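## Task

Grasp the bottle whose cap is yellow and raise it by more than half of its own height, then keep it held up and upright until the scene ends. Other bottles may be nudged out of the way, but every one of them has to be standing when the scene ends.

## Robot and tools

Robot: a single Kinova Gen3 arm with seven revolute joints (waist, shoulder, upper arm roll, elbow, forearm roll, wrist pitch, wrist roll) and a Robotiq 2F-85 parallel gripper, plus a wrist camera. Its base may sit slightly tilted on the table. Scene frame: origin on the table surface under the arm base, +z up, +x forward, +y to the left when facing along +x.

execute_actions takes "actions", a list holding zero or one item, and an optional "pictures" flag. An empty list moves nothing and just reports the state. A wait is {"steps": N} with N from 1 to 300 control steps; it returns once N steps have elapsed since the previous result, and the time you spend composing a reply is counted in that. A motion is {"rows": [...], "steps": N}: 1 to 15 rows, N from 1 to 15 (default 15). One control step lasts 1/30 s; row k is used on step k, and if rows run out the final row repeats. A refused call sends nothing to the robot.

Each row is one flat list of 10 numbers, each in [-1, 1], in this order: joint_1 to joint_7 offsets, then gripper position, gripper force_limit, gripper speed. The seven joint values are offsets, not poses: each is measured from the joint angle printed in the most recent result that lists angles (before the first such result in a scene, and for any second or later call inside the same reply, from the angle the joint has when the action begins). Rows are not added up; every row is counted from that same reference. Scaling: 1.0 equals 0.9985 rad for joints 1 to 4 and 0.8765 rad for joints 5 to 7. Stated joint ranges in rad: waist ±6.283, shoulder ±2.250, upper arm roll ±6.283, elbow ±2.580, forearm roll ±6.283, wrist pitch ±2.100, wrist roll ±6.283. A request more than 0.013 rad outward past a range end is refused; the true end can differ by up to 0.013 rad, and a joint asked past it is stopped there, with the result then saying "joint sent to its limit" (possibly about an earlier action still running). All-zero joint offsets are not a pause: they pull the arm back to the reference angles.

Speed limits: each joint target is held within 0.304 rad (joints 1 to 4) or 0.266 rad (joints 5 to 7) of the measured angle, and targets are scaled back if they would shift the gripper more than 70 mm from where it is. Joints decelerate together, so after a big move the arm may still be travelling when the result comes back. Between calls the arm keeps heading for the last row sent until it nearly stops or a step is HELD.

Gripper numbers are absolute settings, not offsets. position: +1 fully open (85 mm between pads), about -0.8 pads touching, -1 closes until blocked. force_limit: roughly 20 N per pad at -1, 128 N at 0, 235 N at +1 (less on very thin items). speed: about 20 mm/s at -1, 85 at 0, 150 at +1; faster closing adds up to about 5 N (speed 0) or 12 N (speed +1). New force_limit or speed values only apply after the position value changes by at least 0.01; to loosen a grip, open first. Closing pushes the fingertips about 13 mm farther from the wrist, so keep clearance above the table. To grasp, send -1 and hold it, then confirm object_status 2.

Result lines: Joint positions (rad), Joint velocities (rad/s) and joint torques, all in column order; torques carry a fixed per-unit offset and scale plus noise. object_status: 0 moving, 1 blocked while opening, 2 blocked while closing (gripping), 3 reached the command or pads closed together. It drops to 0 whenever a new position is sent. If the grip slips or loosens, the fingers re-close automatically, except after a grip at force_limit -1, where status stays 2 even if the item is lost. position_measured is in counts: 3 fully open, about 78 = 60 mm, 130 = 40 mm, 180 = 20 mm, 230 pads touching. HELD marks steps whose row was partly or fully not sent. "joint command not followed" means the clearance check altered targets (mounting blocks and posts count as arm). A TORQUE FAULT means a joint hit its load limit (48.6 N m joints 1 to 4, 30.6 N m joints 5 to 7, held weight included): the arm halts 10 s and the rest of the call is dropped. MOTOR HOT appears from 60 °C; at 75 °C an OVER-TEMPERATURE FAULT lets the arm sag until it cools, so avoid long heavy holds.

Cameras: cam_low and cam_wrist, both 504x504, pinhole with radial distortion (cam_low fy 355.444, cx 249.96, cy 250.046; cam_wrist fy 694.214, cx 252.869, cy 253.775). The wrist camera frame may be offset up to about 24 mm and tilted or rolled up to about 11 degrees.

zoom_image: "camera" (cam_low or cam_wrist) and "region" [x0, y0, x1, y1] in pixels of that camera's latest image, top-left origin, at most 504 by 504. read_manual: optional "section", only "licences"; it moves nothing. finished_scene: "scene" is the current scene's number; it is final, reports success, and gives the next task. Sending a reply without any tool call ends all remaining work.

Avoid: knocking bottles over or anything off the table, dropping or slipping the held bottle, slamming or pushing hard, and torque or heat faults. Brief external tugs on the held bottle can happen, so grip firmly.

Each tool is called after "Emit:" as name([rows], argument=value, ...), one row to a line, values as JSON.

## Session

Emit:
execute_actions(actions=[])

Scene clock: 0.00 s of 3900.00 s.
position_measured=3 object_status=3
Joint positions: [ 1.617  1.325 -0.56   1.497 -0.815  0.998  2.782]
Joint velocities: [ 0.     0.001  0.     0.     0.     0.001 -0.001]
Joint torques (N m, as the joint torque sensors report them, + toward a larger angle): no reading
Motor temperatures (°C, as the motors report them): [32 31 32 34 42 38 41]

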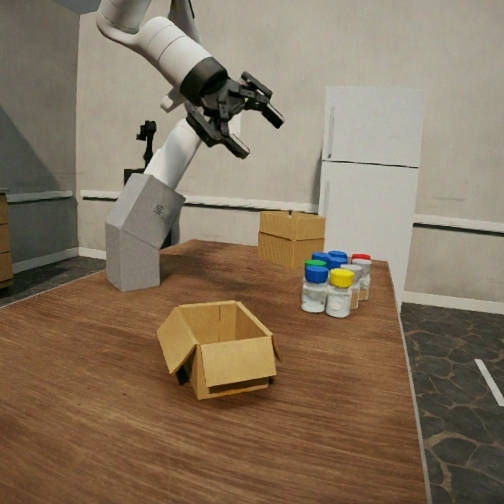

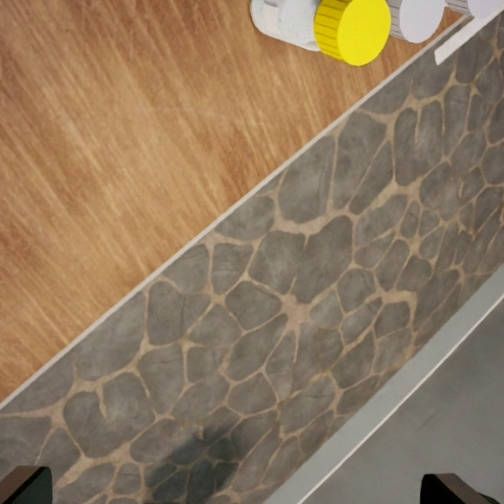

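Moving to the earlier viewing pose.

Emit:
execute_actions([
  {"rows":[[-0.9,-0.716,0.561,0.571,-0.253,-0.509,-1,0.5,0,0]]},
], pictures=false)

Emit:
execute_actions([
  {"steps":60},
], pictures=false)

Emit:
execute_actions([
  {"rows":[[-0.2397,0,0,0,0,0,-0.771,0.5,0,0]]},
], pictures=false)

Emit:
execute_actions([
  {"steps":20},
])

Scene clock: 1.77 s of 3900.00 s.
position_measured=66 object_status=0
Joint positions: [ 1.158  0.869 -0.129  1.93  -1.017  0.636  2.389]
Joint velocities: [-1.206 -1.209  0.883  0.902 -0.159 -0.624 -1.078]
Joint torques (N m, as the joint torque sensors report them, + toward a larger angle): [  7.68 -16.05   2.16  -6.9   -0.58   0.24   0.76]
Motor temperatures (°C, as the motors report them): [32 31 32 34 42 38 41]
Steps of this call (steps 1 to 38: nothing new was sent; steps 39 to 53: all 15 steps of this action). Readings (joint positions | what the end effector reports):
39: [1.616 1.323 -0.559 1.498 -0.815 0.997 2.781] | position_measured=3 object_status=0
40: [1.609 1.316 -0.554 1.504 -0.819 0.992 2.777] | position_measured=5 object_status=0
42: [1.579 1.285 -0.527 1.531 -0.838 0.969 2.754] | position_measured=15 object_status=0
46: [1.452 1.160 -0.407 1.652 -0.922 0.863 2.648] | position_measured=44 object_status=0
53: the state above

Scene clock: 3.77 s of 3900.00 s.
position_measured=66 object_status=3
Joint positions: [ 0.718  0.61  -0.     2.068 -1.036  0.552  1.905]
Joint velocities: [-0.001  0.     0.     0.001 -0.     0.     0.   ]
Joint torques (N m, as the joint torque sensors report them, + toward a larger angle): [  7.71 -13.34   5.09  -4.7    0.09  -0.52   0.72]
Motor temperatures (°C, as the motors report them): [32 31 32 34 42 38 41]
Steps of this call (steps 1 to 45: the robot went on to your last target; steps 46 to 60: nothing new was sent). Readings (joint positions | what the end effector reports):
1: [1.119 0.830 -0.102 1.958 -1.022 0.617 2.354] | position_measured=66 object_status=0
2: [1.081 0.796 -0.080 1.981 -1.025 0.603 2.320] | position_measured=66 object_status=0
4: [1.011 0.742 -0.049 2.013 -1.030 0.583 2.256] | position_measured=66 object_status=0
8: [0.882 0.676 -0.022 2.042 -1.033 0.566 2.131] | position_measured=66 object_status=3
60: the state above
The arm was judged still, so your last target was given up. Only a new action makes it travel on or press farther. Fingers that are still opening or closing keep moving.

Scene clock: 4.27 s of 3900.00 s.
position_measured=66 object_status=3
Joint positions: [ 0.499  0.61  -0.001  2.068 -1.037  0.552  1.451]
Joint velocities: [-0.147  0.     0.004 -0.     0.001 -0.001 -1.215]
Joint torques (N m, as the joint torque sensors report them, + toward a larger angle): [  8.29 -14.09   5.41  -3.75   0.09  -0.36   0.62]
Motor temperatures (°C, as the motors report them): [32 31 32 34 42 38 41]
Steps of this call (steps 1 to 15: all 15 steps of this action). Readings (joint positions | what the end effector reports):
1: [0.717 0.610 0.000 2.068 -1.036 0.552 1.905] | position_measured=66 object_status=3
2: [0.710 0.610 0.001 2.068 -1.036 0.551 1.899] | position_measured=66 object_status=3
4: [0.679 0.609 0.002 2.067 -1.036 0.551 1.870] | position_measured=66 object_status=3
8: [0.579 0.610 -0.001 2.067 -1.037 0.552 1.736] | position_measured=66 object_status=3
15: the state above

Scene clock: 4.93 s of 3900.00 s.
position_measured=66 object_status=3
Joint positions: [ 0.479  0.61  -0.     2.068 -1.036  0.552  1.23 ]
Joint velocities: [-0.    -0.001  0.001  0.     0.001 -0.002  0.001]
Joint torques (N m, as the joint torque sensors report them, + toward a larger angle): [  8.07 -14.2    5.05  -3.46   0.2   -0.41   0.56]
Motor temperatures (°C, as the motors report them): [32 31 32 34 42 38 41]
Steps of this call (steps 1 to 20: the robot went on to your last target). Readings (joint positions | what the end effector reports):
1: [0.494 0.610 -0.001 2.068 -1.037 0.552 1.411] | position_measured=66 object_status=3
2: [0.490 0.610 -0.001 2.068 -1.037 0.552 1.370] | position_measured=66 object_status=3
4: [0.484 0.610 -0.001 2.068 -1.037 0.552 1.294] | position_measured=66 object_status=3
8: [0.481 0.610 -0.000 2.068 -1.037 0.552 1.233] | position_measured=66 object_status=3
20: the state above

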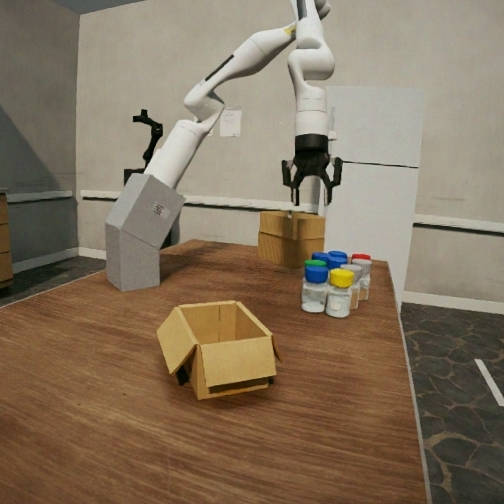

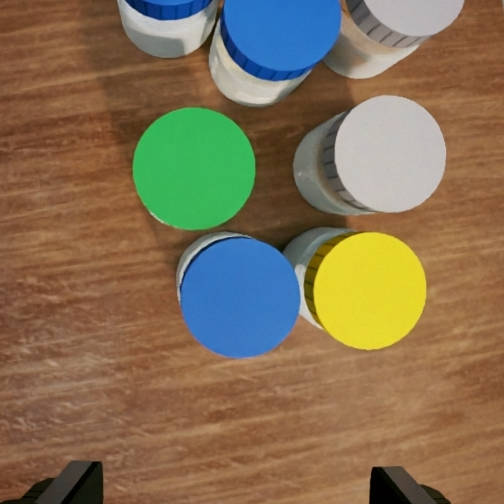

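Emit:
execute_actions([
  {"rows":[[-0.255,0.233,0,-0.206,-0.217,-0.128,-1,0.42,0,0]]},
], pictures=false)

Emit:
execute_actions([
  {"steps":22},
])

Scene clock: 6.97 s of 3900.00 s.
position_measured=76 object_status=3
Joint positions: [ 0.252  0.818 -0.001  1.881 -1.209  0.45   0.799]
Joint velocities: [-0.195  0.177  0.002 -0.159 -0.147 -0.087 -1.214]
Joint torques (N m, as the joint torque sensors report them, + toward a larger angle): [ 10.23 -18.21   5.71  -2.17  -0.05  -0.38   0.79]
Motor temperatures (°C, as the motors report them): [32 31 32 34 42 38 41]
Steps of this call (steps 1 to 15: the robot went on to your last target; steps 16 to 46: nothing new was sent; steps 47 to 61: all 15 steps of this action). Readings (joint positions | what the end effector reports):
47: [0.477 0.611 0.000 2.067 -1.037 0.552 1.229] | position_measured=66 object_status=0
48: [0.470 0.617 0.001 2.063 -1.040 0.549 1.224] | position_measured=68 object_status=0
50: [0.440 0.645 0.002 2.041 -1.060 0.537 1.196] | position_measured=74 object_status=0
54: [0.348 0.729 0.000 1.965 -1.131 0.496 1.080] | position_measured=76 object_status=0
61: the state above

Scene clock: 7.70 s of 3900.00 s.
position_measured=76 object_status=3
Joint positions: [ 0.225  0.842 -0.     1.862 -1.227  0.44   0.353]
Joint velocities: [ 0.     0.003  0.     0.001 -0.001  0.001 -0.   ]
Joint torques (N m, as the joint torque sensors report them, + toward a larger angle): [  9.46 -17.46   5.27  -2.54   0.22  -0.41   0.53]
Motor temperatures (°C, as the motors report them): [32 31 32 34 42 38 41]
Steps of this call (steps 1 to 22: the robot went on to your last target). Readings (joint positions | what the end effector reports):
1: [0.246 0.823 -0.001 1.877 -1.213 0.448 0.758] | position_measured=76 object_status=3
2: [0.241 0.827 -0.001 1.873 -1.217 0.446 0.718] | position_measured=76 object_status=3
4: [0.234 0.833 -0.001 1.868 -1.221 0.443 0.636] | position_measured=76 object_status=3
8: [0.228 0.839 -0.000 1.864 -1.225 0.441 0.474] | position_measured=76 object_status=3
22: the state above

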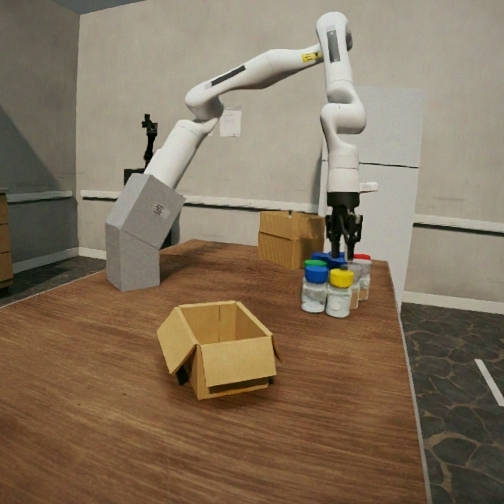

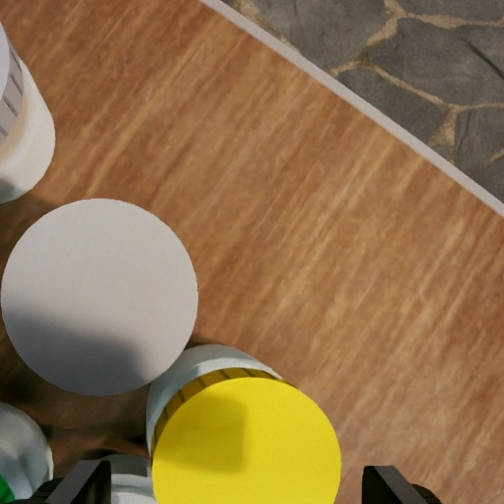

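Emit:
execute_actions([
  {"rows":[[-0.042,0.088,0,-0.052,-0.116,-0.03,0.081,0.42,0,0]]},
])

Emit:
execute_actions([
  {"rows":[[0,0,0,0,0,0,0,-1,-0.3,-0.5]]},
])

Scene clock: 9.50 s of 3900.00 s.
position_measured=76 object_status=3
Joint positions: [ 0.188  0.921  0.005  1.808 -1.329  0.411  0.424]
Joint velocities: [ 0.001  0.002  0.002 -0.003 -0.001  0.     0.002]
Joint torques (N m, as the joint torque sensors report them, + toward a larger angle): [  4.95 -12.21   1.24  -0.27   0.17   1.05   0.49]
Motor temperatures (°C, as the motors report them): [32 31 32 34 42 38 41]
Steps of this call (steps 1 to 15: the robot went on to your last target; steps 16 to 39: nothing new was sent; steps 40 to 54: all 15 steps of this action). Readings (joint positions | what the end effector reports):
40: [0.224 0.844 -0.000 1.861 -1.228 0.440 0.354] | position_measured=76 object_status=3
41: [0.221 0.850 0.000 1.858 -1.233 0.438 0.358] | position_measured=76 object_status=3
43: [0.207 0.879 0.001 1.842 -1.264 0.430 0.379] | position_measured=76 object_status=3
47: [0.189 0.918 0.003 1.813 -1.322 0.412 0.419] | position_measured=76 object_status=3
54: the state above

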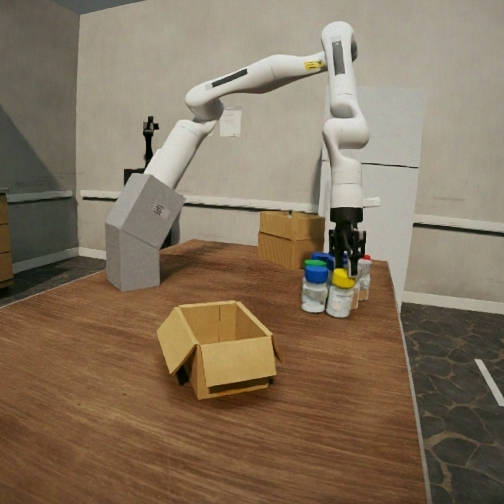

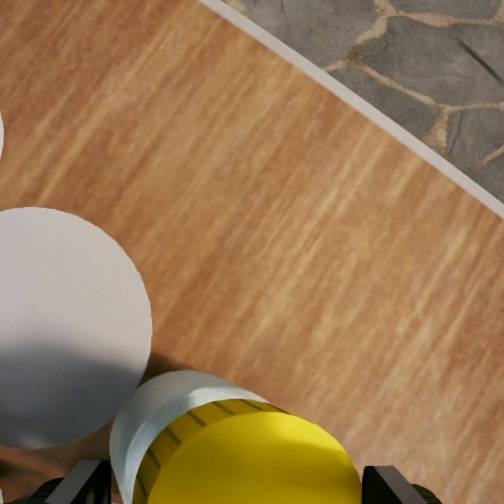

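Scene clock: 10.00 s of 3900.00 s.
position_measured=104 object_status=2
Joint positions: [ 0.189  0.918  0.005  1.809 -1.328  0.412  0.424]
Joint velocities: [-0.001  0.002 -0.    -0.    -0.001 -0.002 -0.001]
Joint torques (N m, as the joint torque sensors report them, + toward a larger angle): [  9.14 -15.77   5.27  -2.78  -0.01  -0.9    0.67]
Motor temperatures (°C, as the motors report them): [32 31 32 34 42 38 41]
Steps of this call (steps 1 to 15: all 15 steps of this action). Readings (joint positions | what the end effector reports):
1: [0.189 0.920 0.005 1.808 -1.329 0.410 0.424] | position_measured=76 object_status=0
2: [0.190 0.919 0.005 1.808 -1.329 0.411 0.424] | position_measured=77 object_status=0
4: [0.190 0.919 0.004 1.808 -1.328 0.411 0.424] | position_measured=83 object_status=0
8: [0.189 0.919 0.005 1.809 -1.328 0.412 0.424] | position_measured=99 object_status=0
15: the state above

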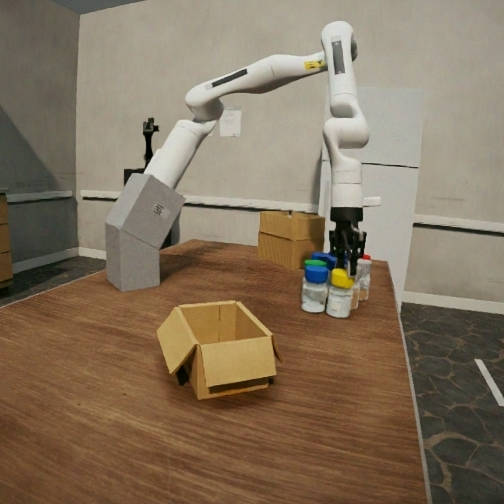

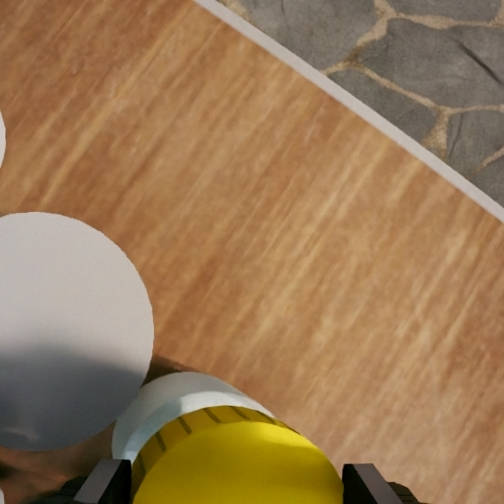

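Emit:
execute_actions([
  {"rows":[[0,0,0,0,0,0,0,0.62,-0.3,-0.3],[0,0,0,0,0,0,0,0.62,-0.3,-0.3],[0,0,0,0,0,0,0,0.62,-0.3,-0.3],[0,0,0,0,0,0,0,0.62,-0.3,-0.3],[0.012,0,-0.005,0,0,0,0,0.62,-0.3,-0.3]]},
])

Emit:
zoom_image(camera="cam_low", region=[280,210,400,330])

Scene clock: 11.40 s of 3900.00 s.
position_measured=51 object_status=0
Joint positions: [ 0.201  0.918 -0.     1.809 -1.328  0.412  0.424]
Joint velocities: [ 0.004  0.001 -0.    -0.     0.    -0.002  0.   ]
Joint torques (N m, as the joint torque sensors report them, + toward a larger angle): [  9.99 -17.93   5.15  -1.88   0.04  -0.35   0.73]
Motor temperatures (°C, as the motors report them): [32 31 32 34 42 38 41]
Steps of this call (steps 1 to 15: the robot went on to your last target; steps 16 to 27: nothing new was sent; steps 28 to 42: all 15 steps of this action). Readings (joint positions | what the end effector reports):
28: [0.189 0.918 0.005 1.809 -1.328 0.412 0.424] | position_measured=104 object_status=0
29: [0.189 0.918 0.005 1.809 -1.328 0.411 0.424] | position_measured=103 object_status=0
31: [0.189 0.918 0.004 1.809 -1.328 0.412 0.424] | position_measured=94 object_status=0
35: [0.198 0.918 0.001 1.809 -1.328 0.412 0.424] | position_measured=73 object_status=0
42: the state above

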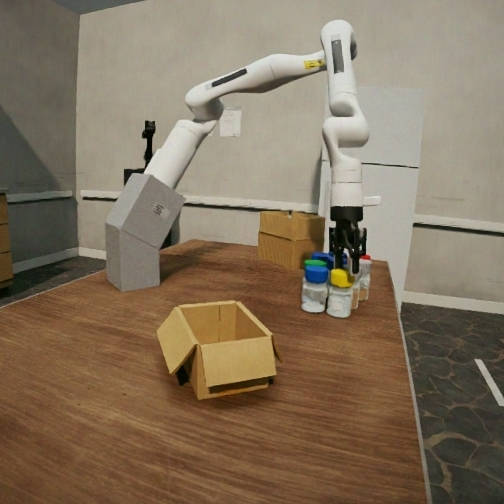

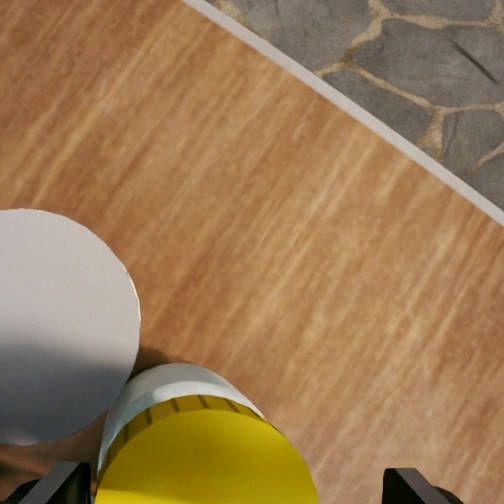

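Region (280, 210, 400, 330) of cam_low's 504x504 image, scaled by 4.200, with more detail than that image has.

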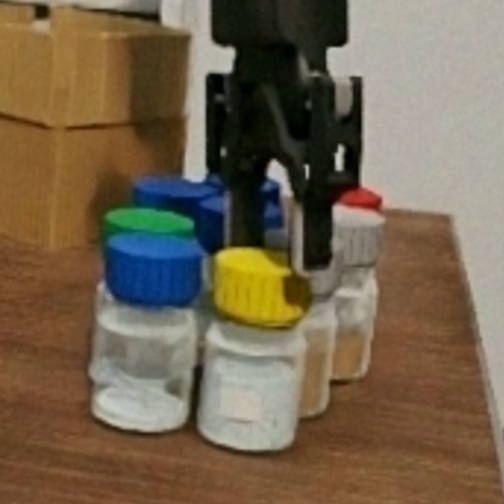

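Emit:
execute_actions([
  {"rows":[[0,0,0,0.015,0,0,0,0.62,-0.3,-0.3],[0,0,0,0.015,0,0,0,0.62,-0.3,-0.3],[0,0,0,0.015,0,0,0,0.62,-0.3,-0.3],[0,0,0,0.015,0,0,0,0.62,-0.3,-0.3],[0,0,0,0.015,0,0,0,0.62,-0.3,-0.3],[-0.009,0.026,0,0.002,-0.04,-0.007,0.033,0.62,-0.3,-0.3]]},
])

Emit:
zoom_image(camera="cam_low", region=[280,210,400,330])

Scene clock: 13.10 s of 3900.00 s.
position_measured=50 object_status=3
Joint positions: [ 0.192  0.943 -0.     1.811 -1.363  0.406  0.452]
Joint velocities: [-0.004  0.011  0.    -0.002 -0.007  0.001  0.007]
Joint torques (N m, as the joint torque sensors report them, + toward a larger angle): [  9.96 -17.9    5.38  -1.88  -0.03  -0.45   0.51]
Motor temperatures (°C, as the motors report them): [32 31 32 34 42 38 41]
Steps of this call (steps 1 to 15: the robot went on to your last target; steps 16 to 36: nothing new was sent; steps 37 to 51: all 15 steps of this action). Readings (joint positions | what the end effector reports):
37: [0.201 0.918 -0.000 1.810 -1.328 0.412 0.424] | position_measured=50 object_status=3
38: [0.201 0.918 -0.000 1.813 -1.328 0.411 0.424] | position_measured=50 object_status=3
40: [0.201 0.918 -0.000 1.820 -1.328 0.412 0.424] | position_measured=50 object_status=3
44: [0.196 0.932 0.000 1.816 -1.344 0.409 0.437] | position_measured=50 object_status=3
51: the state above

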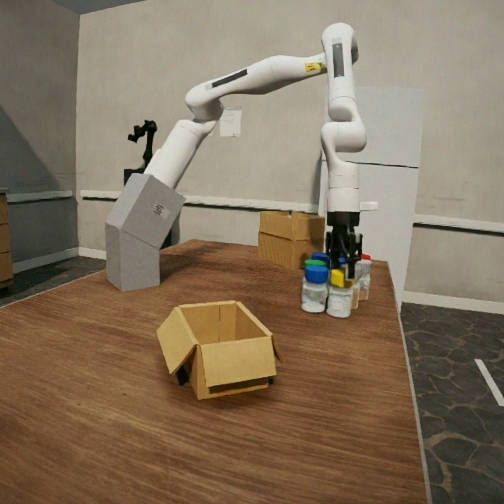

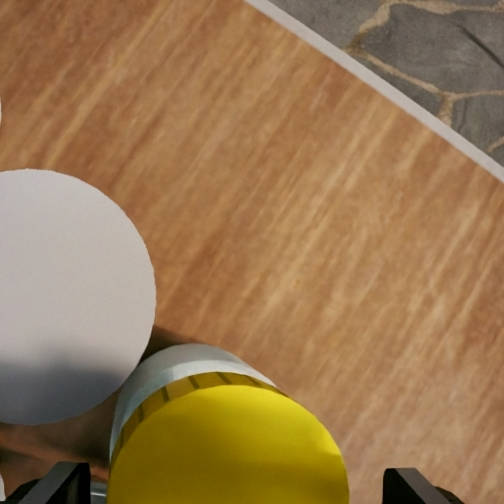

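Region (280, 210, 400, 330) of cam_low's 504x504 image, scaled by 4.200, with more detail than that image has.

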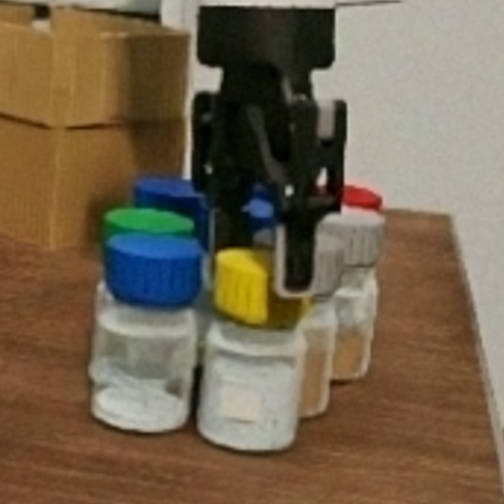

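Emit:
execute_actions([
  {"rows":[[-0.01,0.01,0,-0.006,-0.015,-0.003,0.012,-1,-0.3,-0.5]]},
], pictures=false)

Emit:
execute_actions([
  {"steps":10},
], pictures=false)

Emit:
execute_actions([
  {"rows":[[0.08,-0.21,0,0.095,0.32,0.07,-0.26,-1,-0.3,-0.5]]},
], pictures=false)

Emit:
execute_actions([
  {"steps":12},
])

Scene clock: 14.50 s of 3900.00 s.
position_measured=97 object_status=0
Joint positions: [ 0.183  0.951  0.     1.807 -1.375  0.404  0.463]
Joint velocities: [ 0.001  0.002 -0.     0.001 -0.001 -0.002  0.001]
Joint torques (N m, as the joint torque sensors report them, + toward a larger angle): [  9.18 -16.62   5.08  -3.03  -0.28  -0.88   0.43]
Motor temperatures (°C, as the motors report them): [32 31 32 34 42 38 41]
Steps of this call (steps 1 to 15: the robot went on to your last target; steps 16 to 27: nothing new was sent; steps 28 to 42: all 15 steps of this action). Readings (joint positions | what the end effector reports):
28: [0.190 0.945 0.000 1.810 -1.364 0.405 0.454] | position_measured=50 object_status=0
29: [0.188 0.948 0.001 1.809 -1.368 0.404 0.456] | position_measured=51 object_status=0
31: [0.185 0.951 -0.000 1.807 -1.373 0.404 0.460] | position_measured=58 object_status=0
35: [0.183 0.952 -0.000 1.805 -1.375 0.403 0.463] | position_measured=76 object_status=0
42: the state above

Scene clock: 14.83 s of 3900.00 s.
position_measured=97 object_status=2
Joint positions: [ 0.183  0.951  0.     1.807 -1.375  0.404  0.463]
Joint velocities: [-0.     0.    -0.001  0.     0.001 -0.     0.   ]
Joint torques (N m, as the joint torque sensors report them, + toward a larger angle): [  9.41 -16.56   5.03  -2.98  -0.16  -1.03   0.55]
Motor temperatures (°C, as the motors report them): [32 31 32 34 42 38 41]
Steps of this call (steps 1 to 10: the robot went on to your last target). Readings (joint positions | what the end effector reports):
1: [0.183 0.951 0.000 1.807 -1.375 0.404 0.463] | position_measured=97 object_status=0
2: [0.183 0.951 0.000 1.807 -1.375 0.404 0.463] | position_measured=97 object_status=0
4: [0.183 0.951 0.000 1.807 -1.375 0.404 0.463] | position_measured=97 object_status=2
8: [0.183 0.951 0.000 1.807 -1.375 0.404 0.463] | position_measured=97 object_status=2
10: the state above

Scene clock: 15.33 s of 3900.00 s.
position_measured=97 object_status=2
Joint positions: [ 0.261  0.747  0.     1.901 -1.096  0.465  0.236]
Joint velocities: [ 0.016 -0.043 -0.01   0.015  0.017  0.005 -0.015]
Joint torques (N m, as the joint torque sensors report them, + toward a larger angle): [  9.63 -17.75   5.47  -3.29   0.2   -0.3    0.59]
Motor temperatures (°C, as the motors report them): [32 31 32 34 42 38 41]
Steps of this call (steps 1 to 15: all 15 steps of this action). Readings (joint positions | what the end effector reports):
1: [0.183 0.950 -0.000 1.807 -1.375 0.404 0.463] | position_measured=97 object_status=2
2: [0.185 0.945 -0.001 1.809 -1.370 0.405 0.458] | position_measured=97 object_status=2
4: [0.195 0.918 -0.002 1.821 -1.338 0.412 0.431] | position_measured=97 object_status=2
8: [0.235 0.815 -0.000 1.866 -1.202 0.442 0.319] | position_measured=97 object_status=2
15: the state above

Scene clock: 15.73 s of 3900.00 s.
position_measured=97 object_status=2
Joint positions: [ 0.263  0.741 -0.     1.901 -1.095  0.466  0.235]
Joint velocities: [ 0.     0.    -0.     0.     0.002 -0.    -0.   ]
Joint torques (N m, as the joint torque sensors report them, + toward a larger angle): [  9.8  -17.96   5.69  -2.86   0.22  -0.49   0.63]
Motor temperatures (°C, as the motors report them): [32 31 32 34 42 38 41]
Steps of this call (steps 1 to 12: the robot went on to your last target). Readings (joint positions | what the end effector reports):
1: [0.261 0.745 0.000 1.901 -1.095 0.465 0.236] | position_measured=97 object_status=2
2: [0.261 0.744 0.000 1.901 -1.095 0.465 0.236] | position_measured=97 object_status=2
4: [0.262 0.743 0.000 1.901 -1.095 0.465 0.235] | position_measured=97 object_status=2
8: [0.262 0.742 -0.000 1.901 -1.095 0.466 0.235] | position_measured=97 object_status=2
12: the state above

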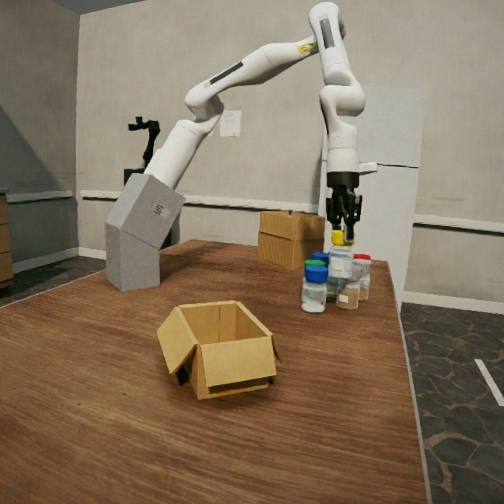

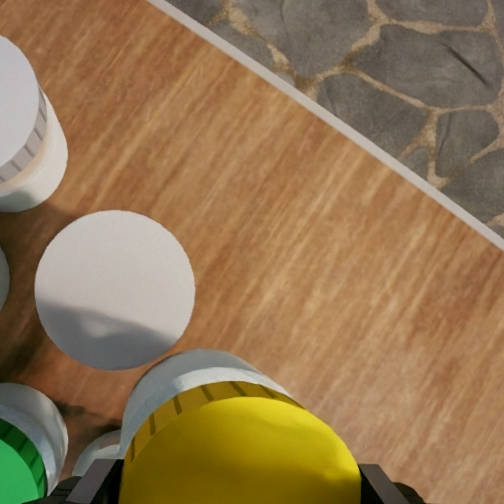

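Emit:
finished_scene(scene=2)

The scene is finished: the task was done.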